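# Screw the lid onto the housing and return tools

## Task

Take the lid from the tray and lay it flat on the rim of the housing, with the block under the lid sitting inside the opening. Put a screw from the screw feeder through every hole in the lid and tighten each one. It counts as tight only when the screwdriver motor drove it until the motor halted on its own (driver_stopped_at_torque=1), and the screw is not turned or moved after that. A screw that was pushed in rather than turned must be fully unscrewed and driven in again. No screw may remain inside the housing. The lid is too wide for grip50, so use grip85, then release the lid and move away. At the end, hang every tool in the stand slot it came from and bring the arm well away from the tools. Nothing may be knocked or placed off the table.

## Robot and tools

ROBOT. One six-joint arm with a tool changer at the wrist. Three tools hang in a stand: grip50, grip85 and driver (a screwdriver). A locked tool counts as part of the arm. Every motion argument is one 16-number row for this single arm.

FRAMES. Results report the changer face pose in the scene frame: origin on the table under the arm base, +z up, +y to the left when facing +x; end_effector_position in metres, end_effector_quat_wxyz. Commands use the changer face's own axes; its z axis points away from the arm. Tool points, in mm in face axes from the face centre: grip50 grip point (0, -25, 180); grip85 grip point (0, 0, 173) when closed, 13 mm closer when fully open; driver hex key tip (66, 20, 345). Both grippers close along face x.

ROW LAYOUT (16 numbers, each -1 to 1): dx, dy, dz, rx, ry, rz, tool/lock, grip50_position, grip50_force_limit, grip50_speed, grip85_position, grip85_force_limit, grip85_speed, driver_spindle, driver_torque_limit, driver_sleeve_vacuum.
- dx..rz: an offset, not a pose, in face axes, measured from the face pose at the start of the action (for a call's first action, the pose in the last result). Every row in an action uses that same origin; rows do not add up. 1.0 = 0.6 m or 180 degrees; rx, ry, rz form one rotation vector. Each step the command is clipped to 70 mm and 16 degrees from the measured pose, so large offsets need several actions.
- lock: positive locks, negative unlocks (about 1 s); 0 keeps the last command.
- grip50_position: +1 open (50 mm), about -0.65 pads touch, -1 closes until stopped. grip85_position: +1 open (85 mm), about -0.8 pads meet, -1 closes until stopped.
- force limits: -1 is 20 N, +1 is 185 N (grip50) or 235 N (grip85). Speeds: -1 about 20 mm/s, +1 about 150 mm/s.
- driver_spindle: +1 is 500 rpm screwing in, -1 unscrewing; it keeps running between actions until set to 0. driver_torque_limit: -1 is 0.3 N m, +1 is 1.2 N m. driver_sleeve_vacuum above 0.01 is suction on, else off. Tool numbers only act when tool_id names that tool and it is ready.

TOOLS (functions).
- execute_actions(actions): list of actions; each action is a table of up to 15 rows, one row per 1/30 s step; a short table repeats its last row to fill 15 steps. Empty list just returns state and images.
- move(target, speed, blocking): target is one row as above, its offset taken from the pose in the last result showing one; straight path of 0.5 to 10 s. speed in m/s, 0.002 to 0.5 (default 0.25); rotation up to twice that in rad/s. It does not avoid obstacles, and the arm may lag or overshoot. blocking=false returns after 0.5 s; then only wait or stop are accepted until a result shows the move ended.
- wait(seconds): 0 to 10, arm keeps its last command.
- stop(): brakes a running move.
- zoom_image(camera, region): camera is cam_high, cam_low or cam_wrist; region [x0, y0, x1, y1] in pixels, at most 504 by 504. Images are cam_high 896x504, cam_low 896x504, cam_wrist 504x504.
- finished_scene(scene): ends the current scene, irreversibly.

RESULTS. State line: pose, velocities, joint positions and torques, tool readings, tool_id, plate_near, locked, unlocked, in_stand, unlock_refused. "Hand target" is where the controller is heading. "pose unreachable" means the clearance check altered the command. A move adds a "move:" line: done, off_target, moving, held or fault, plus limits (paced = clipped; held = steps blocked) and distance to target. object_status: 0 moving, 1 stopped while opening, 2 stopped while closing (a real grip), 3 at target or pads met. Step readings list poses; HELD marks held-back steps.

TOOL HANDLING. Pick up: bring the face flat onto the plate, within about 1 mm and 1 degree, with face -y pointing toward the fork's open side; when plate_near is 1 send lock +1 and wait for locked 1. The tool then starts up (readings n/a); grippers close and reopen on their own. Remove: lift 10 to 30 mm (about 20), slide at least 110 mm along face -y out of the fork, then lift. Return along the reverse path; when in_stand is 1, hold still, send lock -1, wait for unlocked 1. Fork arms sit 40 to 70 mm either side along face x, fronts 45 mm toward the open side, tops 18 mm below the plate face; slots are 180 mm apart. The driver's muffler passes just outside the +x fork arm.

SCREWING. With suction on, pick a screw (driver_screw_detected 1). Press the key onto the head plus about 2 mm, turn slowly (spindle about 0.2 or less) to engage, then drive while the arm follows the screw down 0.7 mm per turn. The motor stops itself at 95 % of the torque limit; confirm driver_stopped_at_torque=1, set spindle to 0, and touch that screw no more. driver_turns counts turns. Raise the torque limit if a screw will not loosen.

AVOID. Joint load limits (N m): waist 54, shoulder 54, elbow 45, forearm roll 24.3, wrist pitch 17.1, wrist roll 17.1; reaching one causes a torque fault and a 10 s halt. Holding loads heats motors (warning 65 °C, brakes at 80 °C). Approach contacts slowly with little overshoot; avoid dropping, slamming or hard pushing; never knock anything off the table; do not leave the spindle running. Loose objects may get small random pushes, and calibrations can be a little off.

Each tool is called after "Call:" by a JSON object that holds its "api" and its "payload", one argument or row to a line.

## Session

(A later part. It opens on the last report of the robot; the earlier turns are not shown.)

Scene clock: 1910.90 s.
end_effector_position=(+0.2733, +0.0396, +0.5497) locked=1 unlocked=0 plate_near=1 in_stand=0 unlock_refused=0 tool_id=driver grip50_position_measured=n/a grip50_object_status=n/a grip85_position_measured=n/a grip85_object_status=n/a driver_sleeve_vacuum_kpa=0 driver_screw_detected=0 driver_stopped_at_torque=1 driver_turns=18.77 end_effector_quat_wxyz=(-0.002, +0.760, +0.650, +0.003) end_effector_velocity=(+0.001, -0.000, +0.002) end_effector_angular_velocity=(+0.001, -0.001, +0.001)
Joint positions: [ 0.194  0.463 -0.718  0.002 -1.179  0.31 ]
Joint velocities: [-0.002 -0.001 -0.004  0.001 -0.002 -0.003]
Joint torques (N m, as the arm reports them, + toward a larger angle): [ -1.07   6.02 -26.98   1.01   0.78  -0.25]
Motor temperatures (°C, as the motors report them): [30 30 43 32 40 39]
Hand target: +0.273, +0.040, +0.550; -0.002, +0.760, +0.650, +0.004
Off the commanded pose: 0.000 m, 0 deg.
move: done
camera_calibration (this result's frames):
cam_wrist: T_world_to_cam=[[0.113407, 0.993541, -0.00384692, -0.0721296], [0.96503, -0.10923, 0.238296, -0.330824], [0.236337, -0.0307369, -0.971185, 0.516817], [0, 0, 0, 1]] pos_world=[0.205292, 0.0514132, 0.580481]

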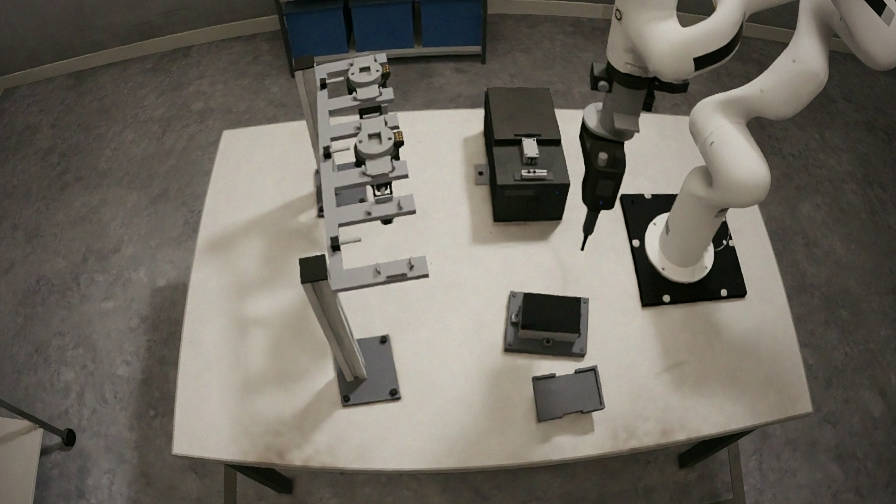

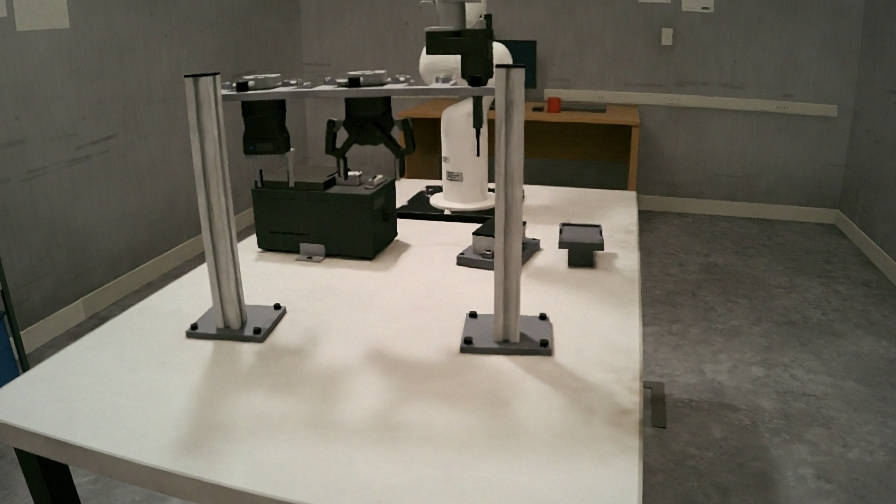

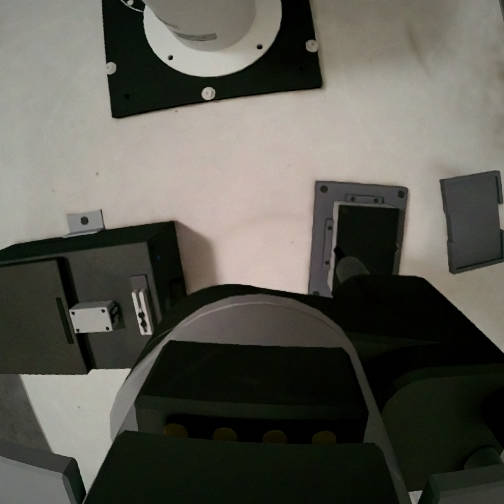

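Call:
{"api": "move", "payload": {
  "target": [-0.3392,0.1528,-0.0105,0,0,0,0,0,0,0,0,0,0,0,-1,-1],
  "speed": 0.2
}}

Call:
{"api": "zoom_image", "payload": {
  "camera": "cam_wrist",
  "region": [300, 190, 380, 290]
}}

Scene clock: 1919.67 s.
end_effector_position=(+0.3317, -0.1757, +0.5547) locked=1 unlocked=0 plate_near=1 in_stand=0 unlock_refused=0 tool_id=driver grip50_position_measured=n/a grip50_object_status=n/a grip85_position_measured=n/a grip85_object_status=n/a driver_sleeve_vacuum_kpa=0 driver_screw_detected=0 driver_stopped_at_torque=1 driver_turns=18.77 end_effector_quat_wxyz=(-0.002, +0.760, +0.650, +0.003) end_effector_velocity=(+0.001, -0.001, +0.000) end_effector_angular_velocity=(-0.001, -0.002, -0.001)
Joint positions: [-0.44   0.193 -0.927  0.002 -1.118 -0.324]
Joint velocities: [-0.003 -0.002 -0.003  0.     0.001 -0.002]
Joint torques (N m, as the arm reports them, + toward a larger angle): [ -2.74  21.27 -26.55   1.17  -0.08  -0.33]
Motor temperatures (°C, as the motors report them): [30 30 43 32 40 39]
Hand target: +0.332, -0.176, +0.555; -0.002, +0.760, +0.650, +0.003
Off the commanded pose: 0.001 m, 0 deg.
move: done
camera_calibration (this result's frames):
cam_wrist: T_world_to_cam=[[0.113251, 0.993556, -0.00462796, 0.135632], [0.96493, -0.108876, 0.238865, -0.41212], [0.236821, -0.0315174, -0.971042, 0.500935], [0, 0, 0, 1]] pos_world=[0.263674, -0.16384, 0.585497]

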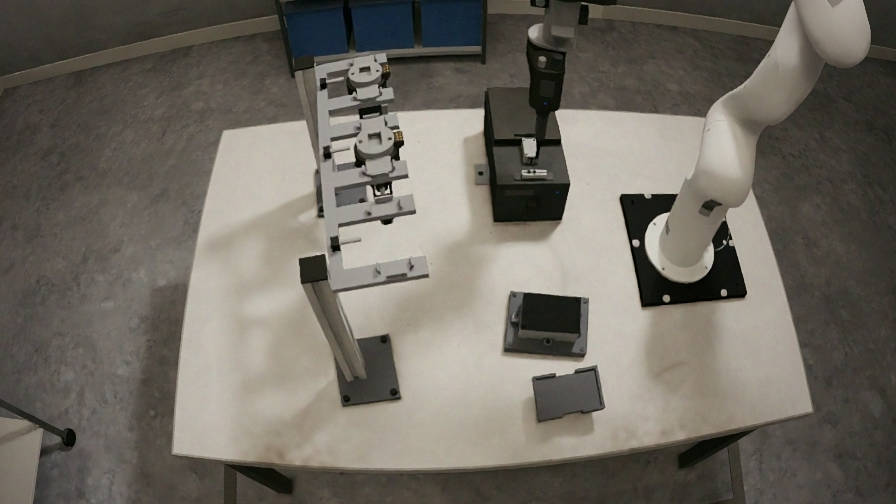

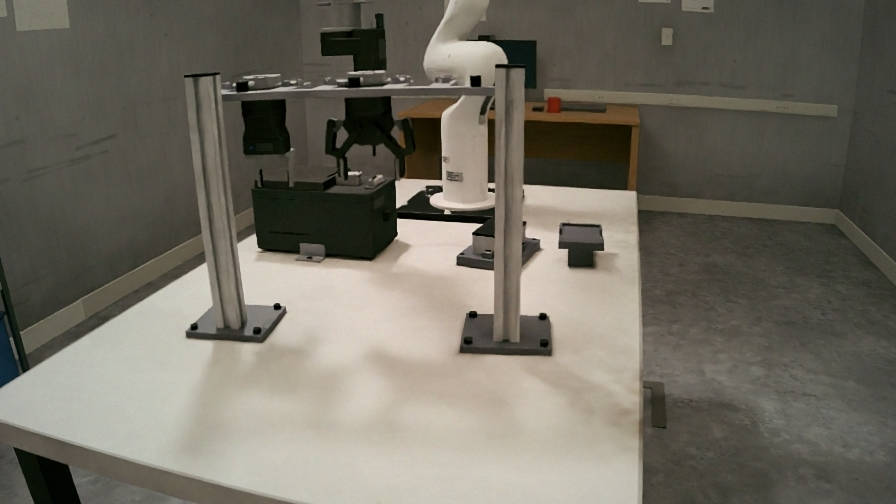

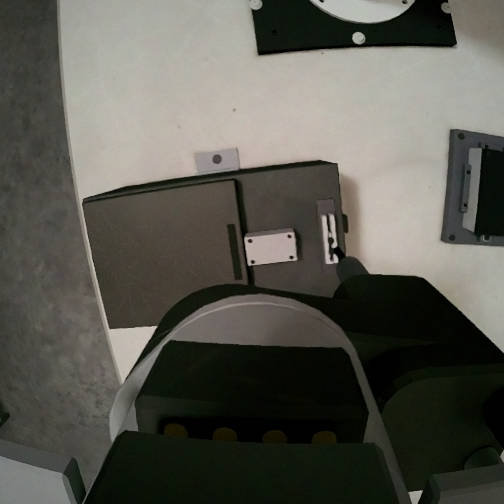

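Region (300, 190, 380, 290) of cam_wrist's 504x504 image, scaled by 5.040, with more detail than that image has; it fills the left 403 columns of this view, and the rest is white.

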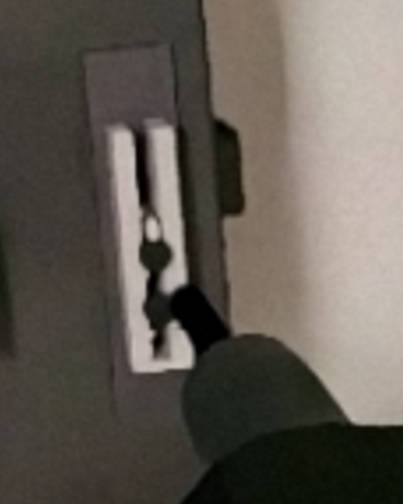

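Call:
{"api": "move", "payload": {
  "target": [0.0005,0.001,0.0645,0,0,0,0,0,0,0,0,0,0,0,-1,-1],
  "speed": 0.04
}}

Call:
{"api": "zoom_image", "payload": {
  "camera": "cam_high",
  "region": [520, 155, 550, 185]
}}

Call:
{"api": "zoom_image", "payload": {
  "camera": "cam_wrist",
  "region": [320, 225, 360, 275]
}}

Scene clock: 1927.50 s.
end_effector_position=(+0.3324, -0.1753, +0.5162) locked=1 unlocked=0 plate_near=1 in_stand=0 unlock_refused=0 tool_id=driver grip50_position_measured=n/a grip50_object_status=n/a grip85_position_measured=n/a grip85_object_status=n/a driver_sleeve_vacuum_kpa=0 driver_screw_detected=0 driver_stopped_at_torque=1 driver_turns=18.77 end_effector_quat_wxyz=(-0.002, +0.760, +0.650, +0.003) end_effector_velocity=(+0.000, +0.000, -0.000) end_effector_angular_velocity=(-0.000, -0.001, -0.000)
Joint positions: [-0.439  0.175 -0.855  0.002 -1.029 -0.323]
Joint velocities: [ 0.     0.     0.     0.001  0.001 -0.   ]
Joint torques (N m, as the arm reports them, + toward a larger angle): [ -1.42  22.63 -26.33   1.21   0.08  -0.24]
Motor temperatures (°C, as the motors report them): [30 30 43 32 40 39]
Hand target: +0.332, -0.175, +0.516; -0.002, +0.760, +0.650, +0.003
Off the commanded pose: 0.000 m, 0 deg.
move: done
camera_calibration (this result's frames):
cam_wrist: T_world_to_cam=[[0.113393, 0.993539, -0.00476066, 0.13498], [0.964879, -0.108976, 0.239023, -0.403613], [0.23696, -0.0316969, -0.971002, 0.463243], [0, 0, 0, 1]] pos_world=[0.264362, -0.163408, 0.546925]

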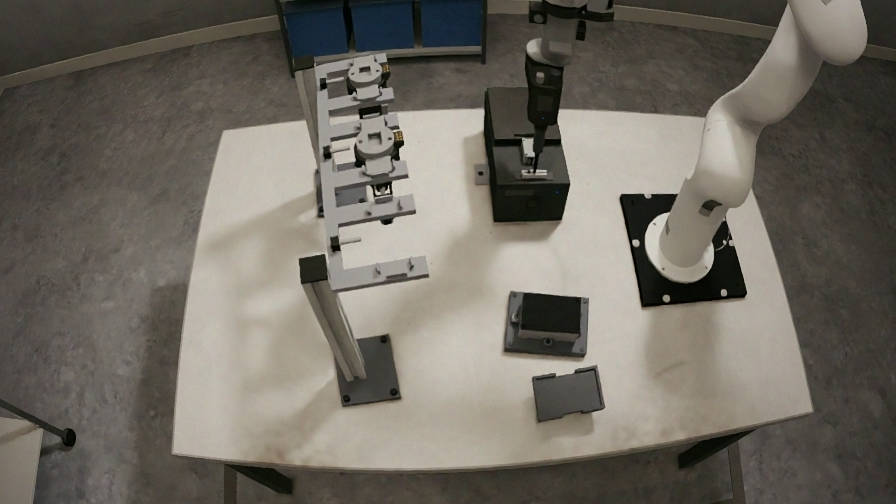

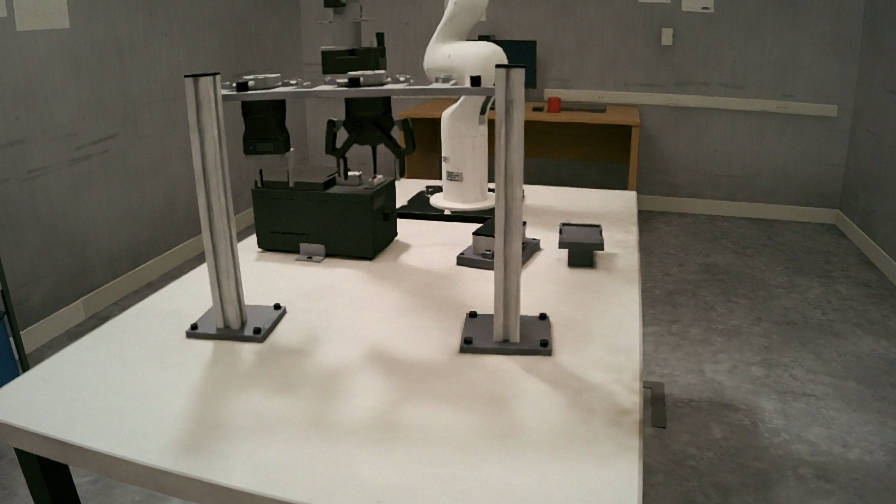

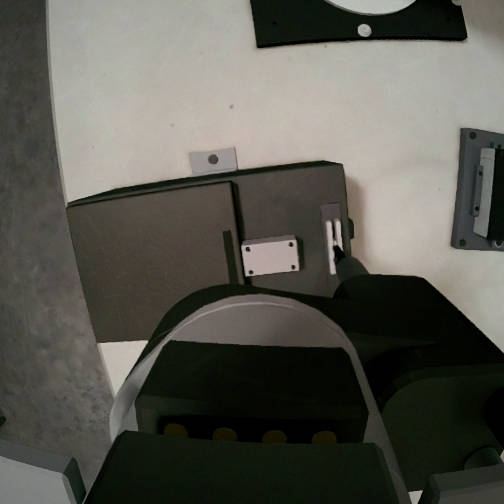

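Region (520, 155, 550, 185) of cam_high's 896x504 image, scaled by 16.800, with more detail than that image has.

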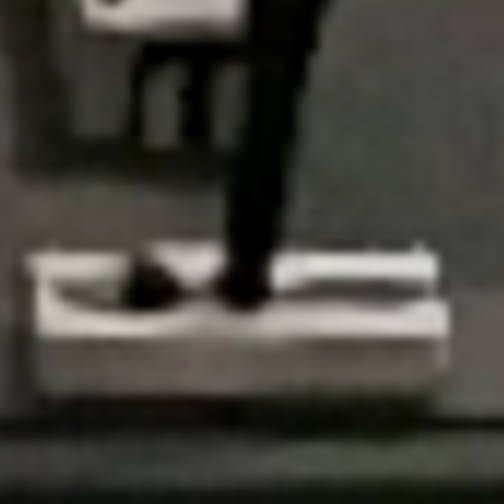

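Region (320, 225, 360, 275) of cam_wrist's 504x504 image, scaled by 10.080, with more detail than that image has; it fills the left 403 columns of this view, and the rest is white.

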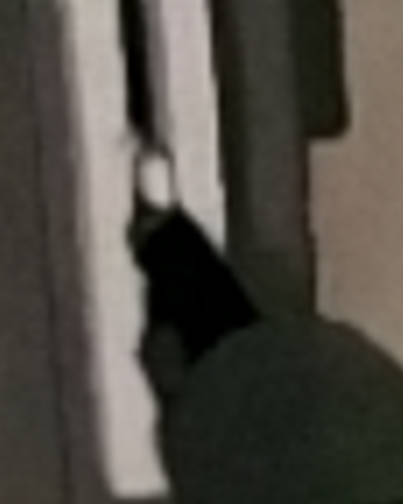

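Call:
{"api": "execute_actions", "payload": {
  "actions": [
    [[-0.0003,0,0.001,0,0,0,0,0,0,0,0,0,0,0,-1,-1],[-0.0003,0,0.002,0,0,0,0,0,0,0,0,0,0,0,-1,-1],[-0.0003,0,0.003,0,0,0,0,0,0,0,0,0,0,0,-1,-1],[-0.0003,0,0.004,0,0,0,0,0,0,0,0,0,0,0,-1,-1],[-0.0003,0,0.005,0,0,0,0,0,0,0,0,0,0,0,-1,-1]],
    [[0,0,0.0007,0,0,0,0,0,0,0,0,0,0,0.1,-1,-1],[0,0,0.0014,0,0,0,0,0,0,0,0,0,0,0.1,-1,-1],[0,0,0.0021,0,0,0,0,0,0,0,0,0,0,0.1,-1,-1],[0,0,0.003,0,0,0,0,0,0,0,0,0,0,0.1,-1,-1]],
    [[0,0,0,0,0,0,0,0,0,0,0,0,0,0.1,-1,-1]],
    [[0,0,0,0,0,0,0,0,0,0,0,0,0,0,-1,-1]],
    [[0,0,0.0005,0,0,0,0,0,0,0,0,0,0,0,-1,1]]
  ]
}}

Scene clock: 1940.70 s.
end_effector_position=(+0.3325, -0.1754, +0.5112) locked=1 unlocked=0 plate_near=1 in_stand=0 unlock_refused=0 tool_id=driver grip50_position_measured=n/a grip50_object_status=n/a grip85_position_measured=n/a grip85_object_status=n/a driver_sleeve_vacuum_kpa=39 driver_screw_detected=1 driver_stopped_at_torque=0 driver_turns=19.59 end_effector_quat_wxyz=(-0.002, +0.760, +0.650, +0.003) end_effector_velocity=(+0.000, -0.000, -0.000) end_effector_angular_velocity=(-0.001, -0.001, +0.000)
Joint positions: [-0.439  0.172 -0.846  0.002 -1.017 -0.323]
Joint velocities: [ 0.    -0.     0.    -0.     0.001  0.   ]
Joint torques (N m, as the arm reports them, + toward a larger angle): [ -2.05  22.45 -25.21   0.37  -0.46  -0.4 ]
Motor temperatures (°C, as the motors report them): [30 30 43 32 40 39]
Hand target: +0.332, -0.175, +0.511; -0.002, +0.760, +0.650, +0.003
Off the commanded pose: 0.000 m, 0 deg.
Step readings (end_effector_position; steps 1 to 15: 1st action; 16 to 30: 2nd action; 31 to 45: 3rd action; 46 to 60: 4th action; 61 to 75: 5th action):
0: (+0.3324, -0.1752, +0.5160)
1: (+0.3324, -0.1752, +0.5160)
2: (+0.3324, -0.1753, +0.5160)
4: (+0.3324, -0.1754, +0.5155)
8: (+0.3324, -0.1754, +0.5136)
15: (+0.3324, -0.1754, +0.5132)
16: (+0.3324, -0.1754, +0.5132)
17: (+0.3324, -0.1754, +0.5131)
19: (+0.3325, -0.1754, +0.5129)
23: (+0.3325, -0.1754, +0.5116)
30: (+0.3325, -0.1754, +0.5114)
31: (+0.3325, -0.1754, +0.5114)
32: (+0.3325, -0.1754, +0.5114)
34: (+0.3325, -0.1754, +0.5115)
38: (+0.3325, -0.1754, +0.5114)
45: (+0.3325, -0.1754, +0.5114)
46: (+0.3325, -0.1754, +0.5114)
47: (+0.3325, -0.1754, +0.5114)
49: (+0.3325, -0.1754, +0.5114)
53: (+0.3325, -0.1754, +0.5114)
60: (+0.3325, -0.1754, +0.5114)
61: (+0.3325, -0.1754, +0.5114)
62: (+0.3325, -0.1754, +0.5114)
64: (+0.3325, -0.1754, +0.5113)
68: (+0.3325, -0.1754, +0.5112)
75: end_effector_position above
camera_calibration (this result's frames):
cam_wrist: T_world_to_cam=[[0.113472, 0.993529, -0.00490126, 0.135164], [0.964751, -0.109004, 0.239528, -0.402722], [0.237444, -0.0319083, -0.970877, 0.458131], [0, 0, 0, 1]] pos_world=[0.264409, -0.16357, 0.541915]

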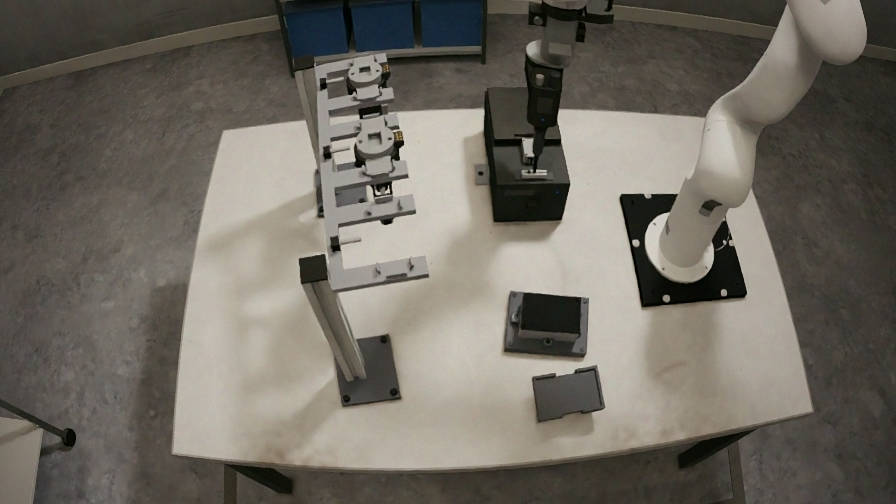

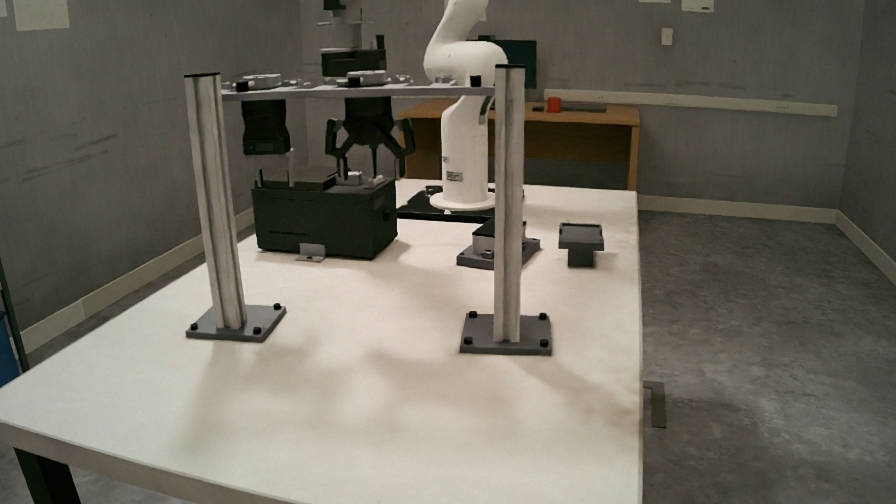

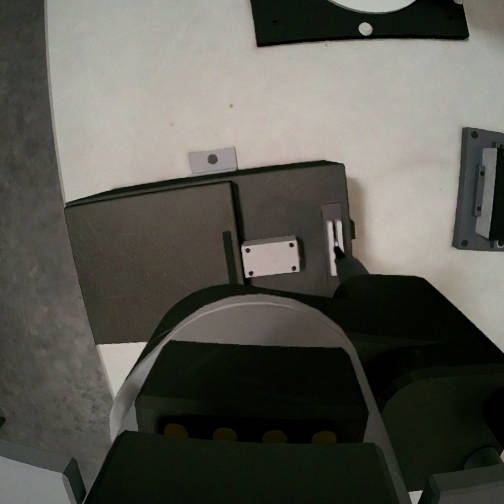

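Picked first try. Lift.

Call:
{"api": "move", "payload": {
  "target": [0,0,-0.07,0,0,0,0,0,0,0,0,0,0,0,-1,1],
  "speed": 0.025
}}

Scene clock: 1947.63 s.
end_effector_position=(+0.3324, -0.1757, +0.5531) locked=1 unlocked=0 plate_near=1 in_stand=0 unlock_refused=0 tool_id=driver grip50_position_measured=n/a grip50_object_status=n/a grip85_position_measured=n/a grip85_object_status=n/a driver_sleeve_vacuum_kpa=39 driver_screw_detected=1 driver_stopped_at_torque=0 driver_turns=19.59 end_effector_quat_wxyz=(-0.002, +0.760, +0.650, +0.003) end_effector_velocity=(-0.000, +0.000, +0.001) end_effector_angular_velocity=(+0.001, +0.001, +0.001)
Joint positions: [-0.439  0.191 -0.925  0.002 -1.114 -0.323]
Joint velocities: [ 0.001  0.    -0.001  0.    -0.003 -0.   ]
Joint torques (N m, as the arm reports them, + toward a larger angle): [ -2.46  22.08 -26.7    1.07   0.08  -0.24]
Motor temperatures (°C, as the motors report them): [30 30 43 32 40 39]
Hand target: +0.332, -0.176, +0.553; -0.002, +0.760, +0.650, +0.003
Off the commanded pose: 0.000 m, 0 deg.
move: done
camera_calibration (this result's frames):
cam_wrist: T_world_to_cam=[[0.113326, 0.993546, -0.00479779, 0.135603], [0.964777, -0.108888, 0.239474, -0.412677], [0.237407, -0.0317674, -0.970891, 0.498866], [0, 0, 0, 1]] pos_world=[0.26434, -0.163815, 0.583821]

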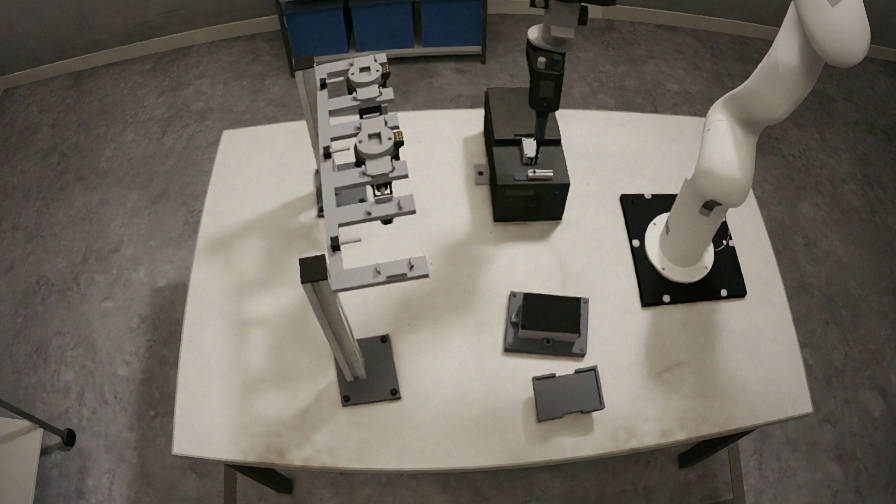

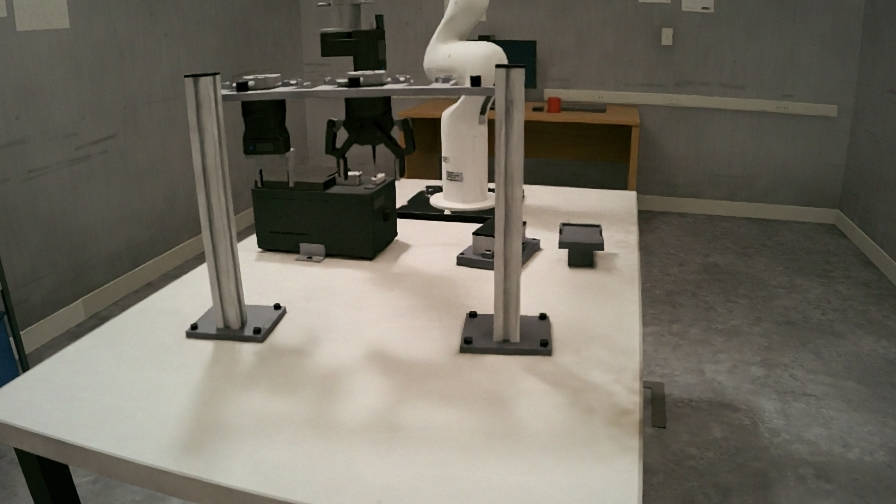

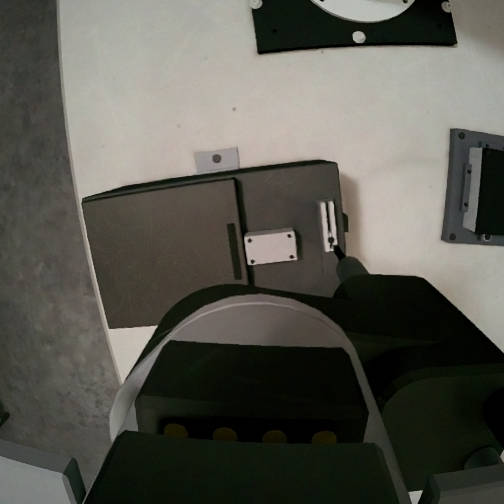

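Call:
{"api": "move", "payload": {
  "target": [0.5008,-0.0072,0.02,0,0,0,0,0,0,0,0,0,0,0,-1,1],
  "speed": 0.15
}}

Call:
{"api": "move", "payload": {
  "target": [0,0,0.135,0,0,0,0,0,0,0,0,0,0,0,-1,1],
  "speed": 0.08
}}

Call:
{"api": "zoom_image", "payload": {
  "camera": "cam_wrist",
  "region": [290, 190, 390, 290]
}}

Scene clock: 1961.87 s.
end_effector_position=(+0.3753, +0.1217, +0.5430) locked=1 unlocked=0 plate_near=1 in_stand=0 unlock_refused=0 tool_id=driver grip50_position_measured=n/a grip50_object_status=n/a grip85_position_measured=n/a grip85_object_status=n/a driver_sleeve_vacuum_kpa=39 driver_screw_detected=1 driver_stopped_at_torque=0 driver_turns=19.59 end_effector_quat_wxyz=(-0.002, +0.760, +0.650, +0.003) end_effector_velocity=(+0.000, +0.001, +0.001) end_effector_angular_velocity=(+0.001, -0.002, -0.001)
Joint positions: [ 0.36   0.131 -0.95   0.002 -1.079  0.476]
Joint velocities: [ 0.002 -0.    -0.002 -0.     0.001  0.003]
Joint torques (N m, as the arm reports them, + toward a larger angle): [ -0.28  26.81 -27.2    0.72   0.83  -0.2 ]
Motor temperatures (°C, as the motors report them): [30 31 43 32 40 39]
Hand target: +0.375, +0.122, +0.543; -0.002, +0.760, +0.650, +0.003
Off the commanded pose: 0.000 m, 0 deg.
move: done
camera_calibration (this result's frames):
cam_wrist: T_world_to_cam=[[0.11355, 0.993525, -0.00389662, -0.165298], [0.965045, -0.109361, 0.238175, -0.418593], [0.236207, -0.0308053, -0.971214, 0.488845], [0, 0, 0, 1]] pos_world=[0.307263, 0.133509, 0.573827]

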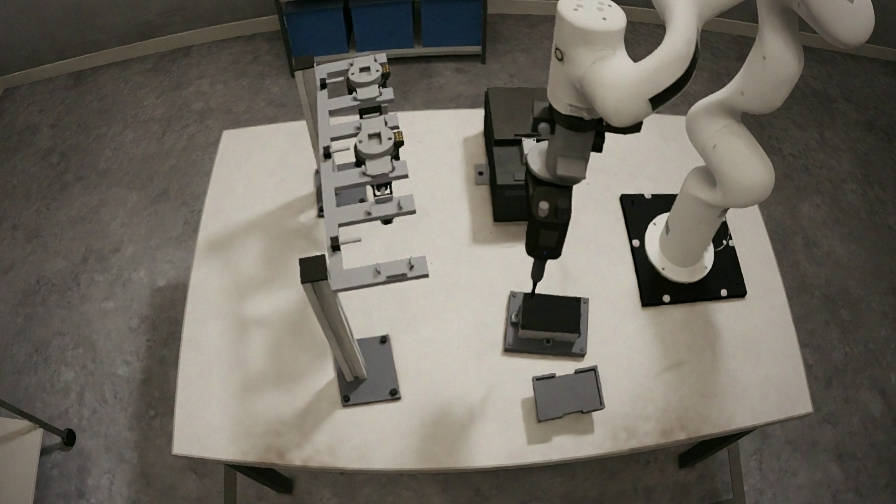

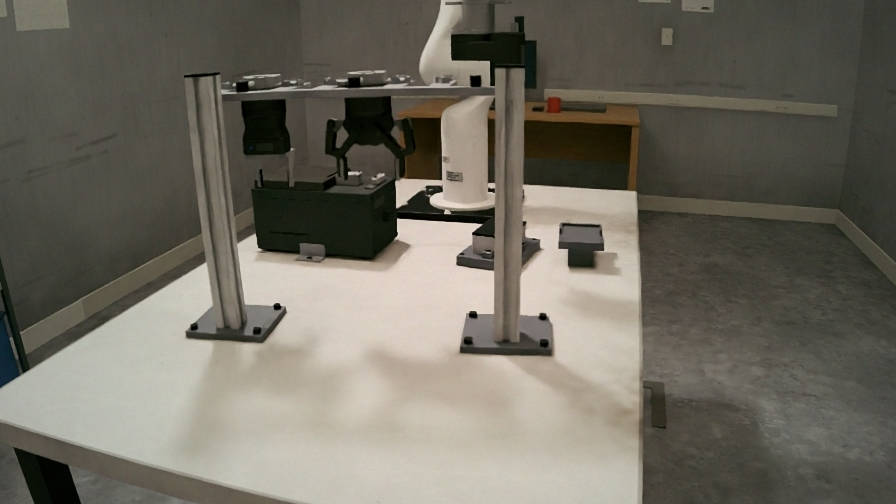

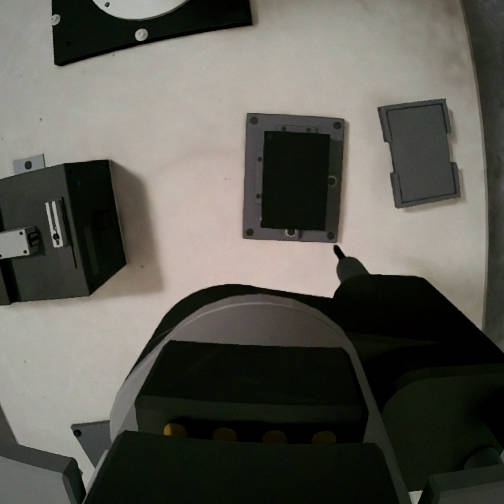

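Scene clock: 1963.27 s.
end_effector_position=(+0.3755, +0.1222, +0.4623) locked=1 unlocked=0 plate_near=1 in_stand=0 unlock_refused=0 tool_id=driver grip50_position_measured=n/a grip50_object_status=n/a grip85_position_measured=n/a grip85_object_status=n/a driver_sleeve_vacuum_kpa=39 driver_screw_detected=1 driver_stopped_at_torque=0 driver_turns=19.59 end_effector_quat_wxyz=(-0.002, +0.760, +0.649, +0.003) end_effector_velocity=(-0.000, +0.000, -0.001) end_effector_angular_velocity=(+0.001, +0.001, +0.000)
Joint positions: [ 0.36   0.077 -0.814  0.002 -0.889  0.476]
Joint velocities: [ 0.001 -0.001  0.001  0.001  0.002 -0.   ]
Joint torques (N m, as the arm reports them, + toward a larger angle): [ -1.09  28.31 -26.     0.45   0.8   -0.29]
Motor temperatures (°C, as the motors report them): [30 31 43 32 40 39]
Hand target: +0.375, +0.122, +0.462; -0.002, +0.760, +0.649, +0.003
Off the commanded pose: 0.000 m, 0 deg.
move: done
camera_calibration (this result's frames):
cam_wrist: T_world_to_cam=[[0.113831, 0.993493, -0.0038512, -0.166255], [0.964895, -0.10963, 0.238662, -0.399624], [0.236687, -0.0308832, -0.971095, 0.410159], [0, 0, 0, 1]] pos_world=[0.307441, 0.134029, 0.493038]

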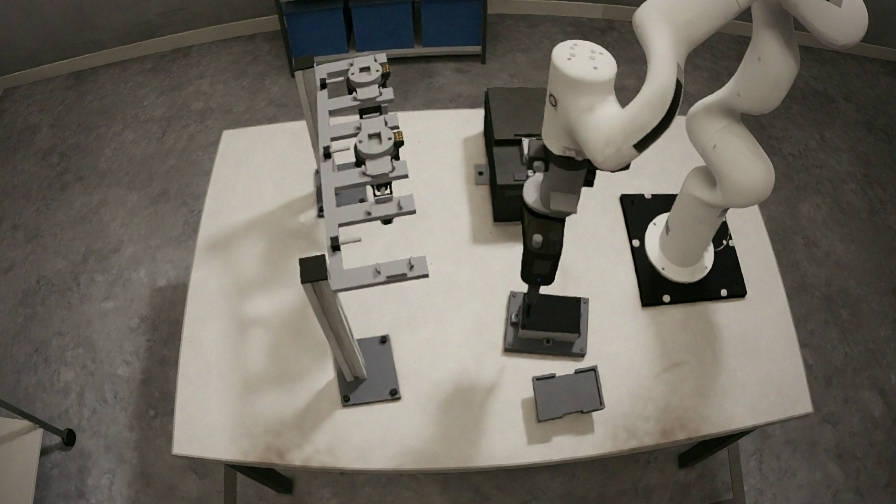

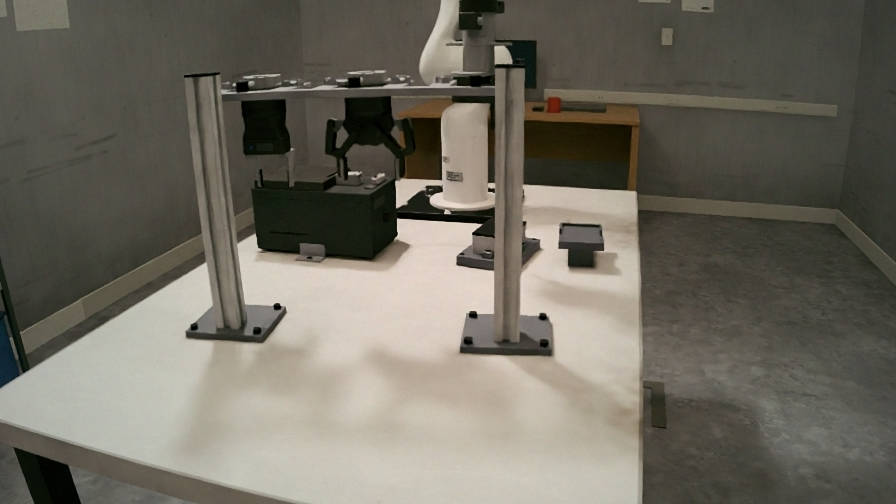

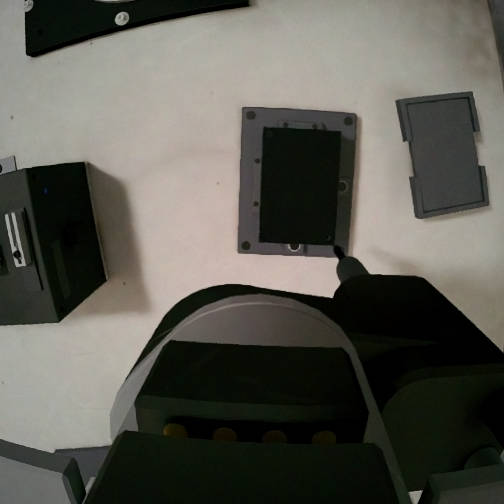

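Region (290, 190, 390, 290) of cam_wrist's 504x504 image, scaled by 5.040, with more detail than that image has.

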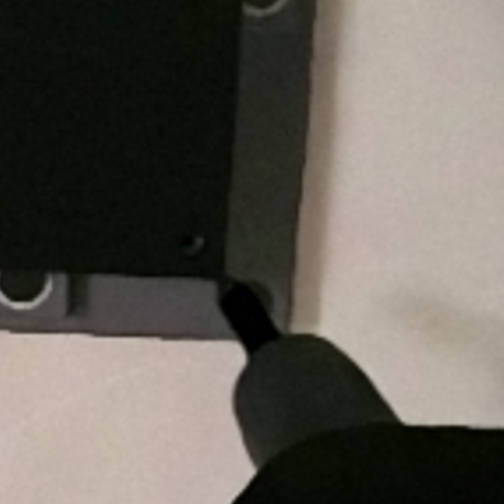

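Call:
{"api": "move", "payload": {
  "target": [-0.002,0.0012,0.045,0,0,0,0,0,0,0,0,0,0,0,-1,1],
  "speed": 0.04
}}

Call:
{"api": "zoom_image", "payload": {
  "camera": "cam_wrist",
  "region": [315, 225, 355, 265]
}}

Scene clock: 1972.67 s.
end_effector_position=(+0.3761, +0.1211, +0.4354) locked=1 unlocked=0 plate_near=1 in_stand=0 unlock_refused=0 tool_id=driver grip50_position_measured=n/a grip50_object_status=n/a grip85_position_measured=n/a grip85_object_status=n/a driver_sleeve_vacuum_kpa=39 driver_screw_detected=1 driver_stopped_at_torque=0 driver_turns=19.59 end_effector_quat_wxyz=(-0.002, +0.760, +0.649, +0.004) end_effector_velocity=(-0.000, -0.000, -0.000) end_effector_angular_velocity=(-0.000, -0.001, +0.000)
Joint positions: [ 0.356  0.049 -0.777  0.002 -0.823  0.473]
Joint velocities: [-0.     0.     0.001 -0.001  0.001  0.   ]
Joint torques (N m, as the arm reports them, + toward a larger angle): [ -1.12  28.81 -25.15   0.41   0.7   -0.24]
Motor temperatures (°C, as the motors report them): [30 31 43 32 40 39]
Hand target: +0.376, +0.121, +0.435; -0.002, +0.760, +0.649, +0.003
Off the commanded pose: 0.000 m, 0 deg.
move: done
camera_calibration (this result's frames):
cam_wrist: T_world_to_cam=[[0.113922, 0.993482, -0.00381879, -0.165363], [0.964825, -0.109717, 0.238903, -0.393997], [0.236927, -0.0309008, -0.971036, 0.383772], [0, 0, 0, 1]] pos_world=[0.308051, 0.132916, 0.466152]

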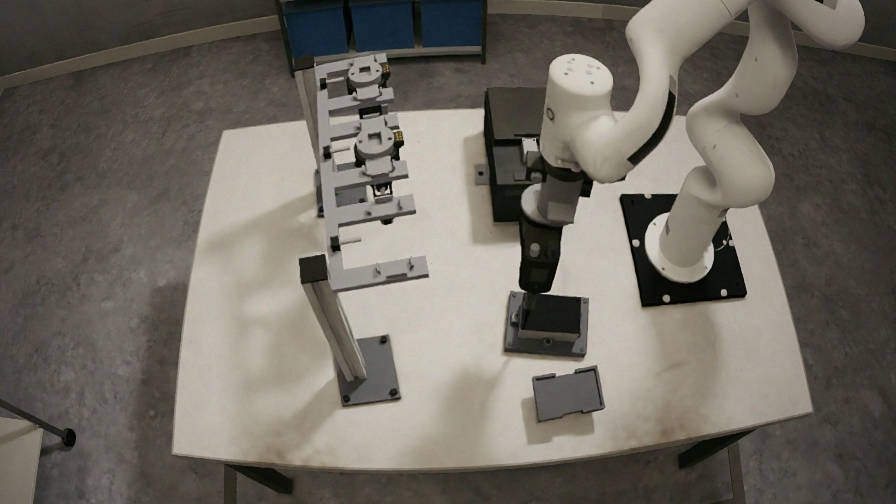

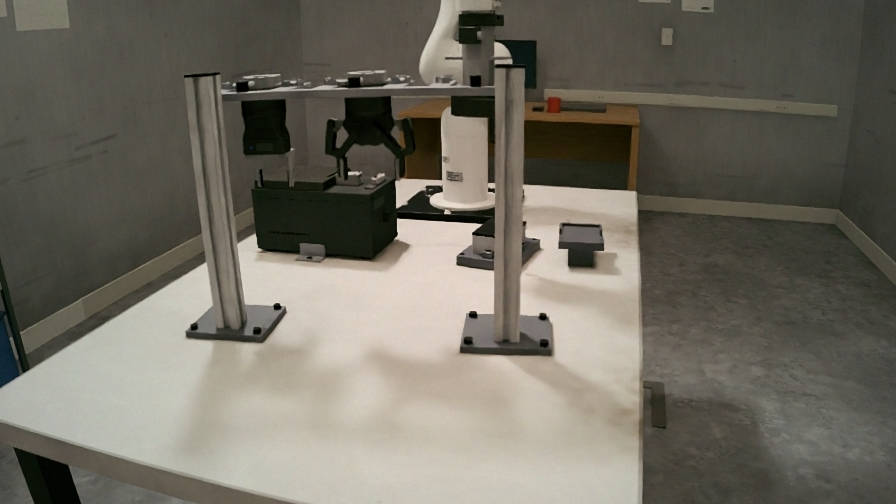

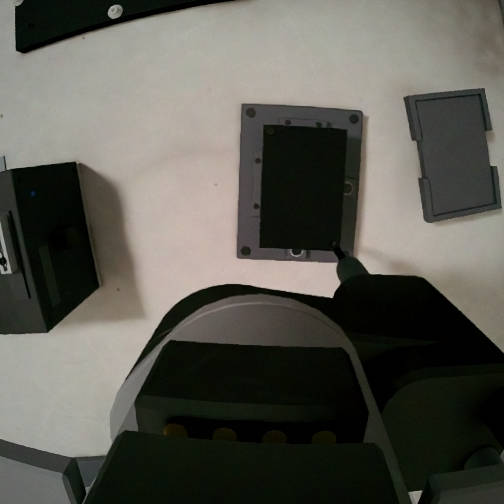

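Region (315, 225, 355, 265) of cam_wrist's 504x504 image, scaled by 12.600, with more detail than that image has.

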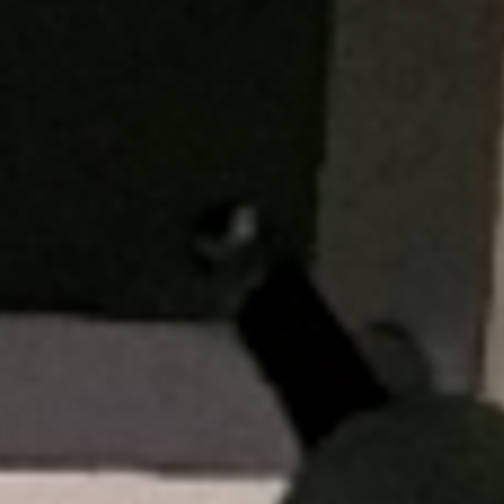

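Call:
{"api": "move", "payload": {
  "target": [-0.0003,0.0006,0.015,0,0,0,0,0,0,0,0,0,0,0,-1,1],
  "speed": 0.015
}}

Call:
{"api": "zoom_image", "payload": {
  "camera": "cam_wrist",
  "region": [322, 232, 348, 258]
}}

Scene clock: 1985.43 s.
end_effector_position=(+0.3765, +0.1209, +0.4264) locked=1 unlocked=0 plate_near=1 in_stand=0 unlock_refused=0 tool_id=driver grip50_position_measured=n/a grip50_object_status=n/a grip85_position_measured=n/a grip85_object_status=n/a driver_sleeve_vacuum_kpa=39 driver_screw_detected=1 driver_stopped_at_torque=0 driver_turns=19.59 end_effector_quat_wxyz=(-0.002, +0.760, +0.649, +0.004) end_effector_velocity=(+0.000, +0.000, -0.000) end_effector_angular_velocity=(+0.000, -0.001, +0.001)
Joint positions: [ 0.356  0.038 -0.766  0.002 -0.801  0.472]
Joint velocities: [ 0.    -0.001  0.    -0.     0.002 -0.   ]
Joint torques (N m, as the arm reports them, + toward a larger angle): [ -1.28  30.88 -25.93   0.35   0.77  -0.25]
Motor temperatures (°C, as the motors report them): [30 31 43 32 40 39]
Hand target: +0.376, +0.121, +0.426; -0.002, +0.760, +0.649, +0.004
Off the commanded pose: 0.000 m, 0 deg.
move: done
camera_calibration (this result's frames):
cam_wrist: T_world_to_cam=[[0.11395, 0.993479, -0.00384693, -0.165256], [0.964822, -0.109738, 0.238907, -0.392211], [0.236927, -0.030935, -0.971035, 0.375007], [0, 0, 0, 1]] pos_world=[0.308395, 0.132739, 0.457211]

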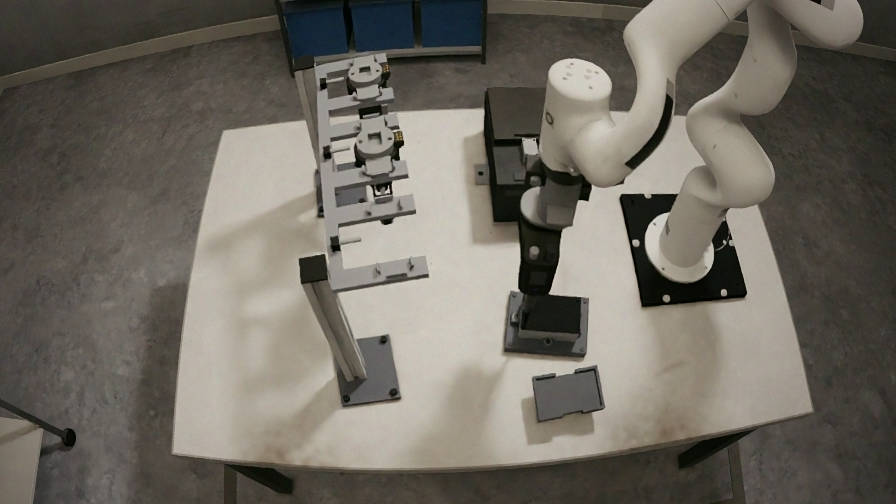

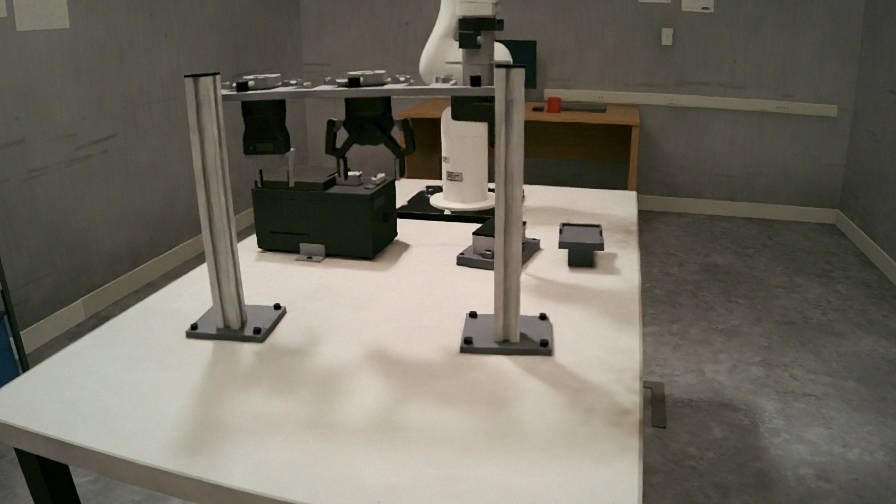

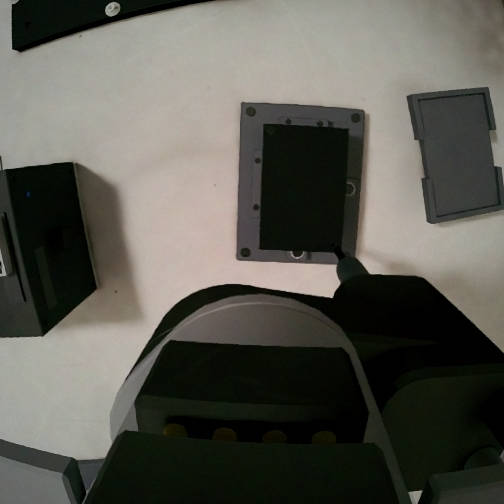

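Region (322, 232, 348, 258) of cam_wrist's 504x504 image, scaled by 19.385, with more detail than that image has.

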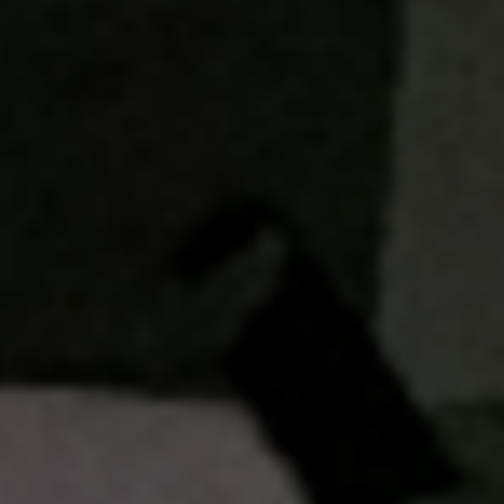

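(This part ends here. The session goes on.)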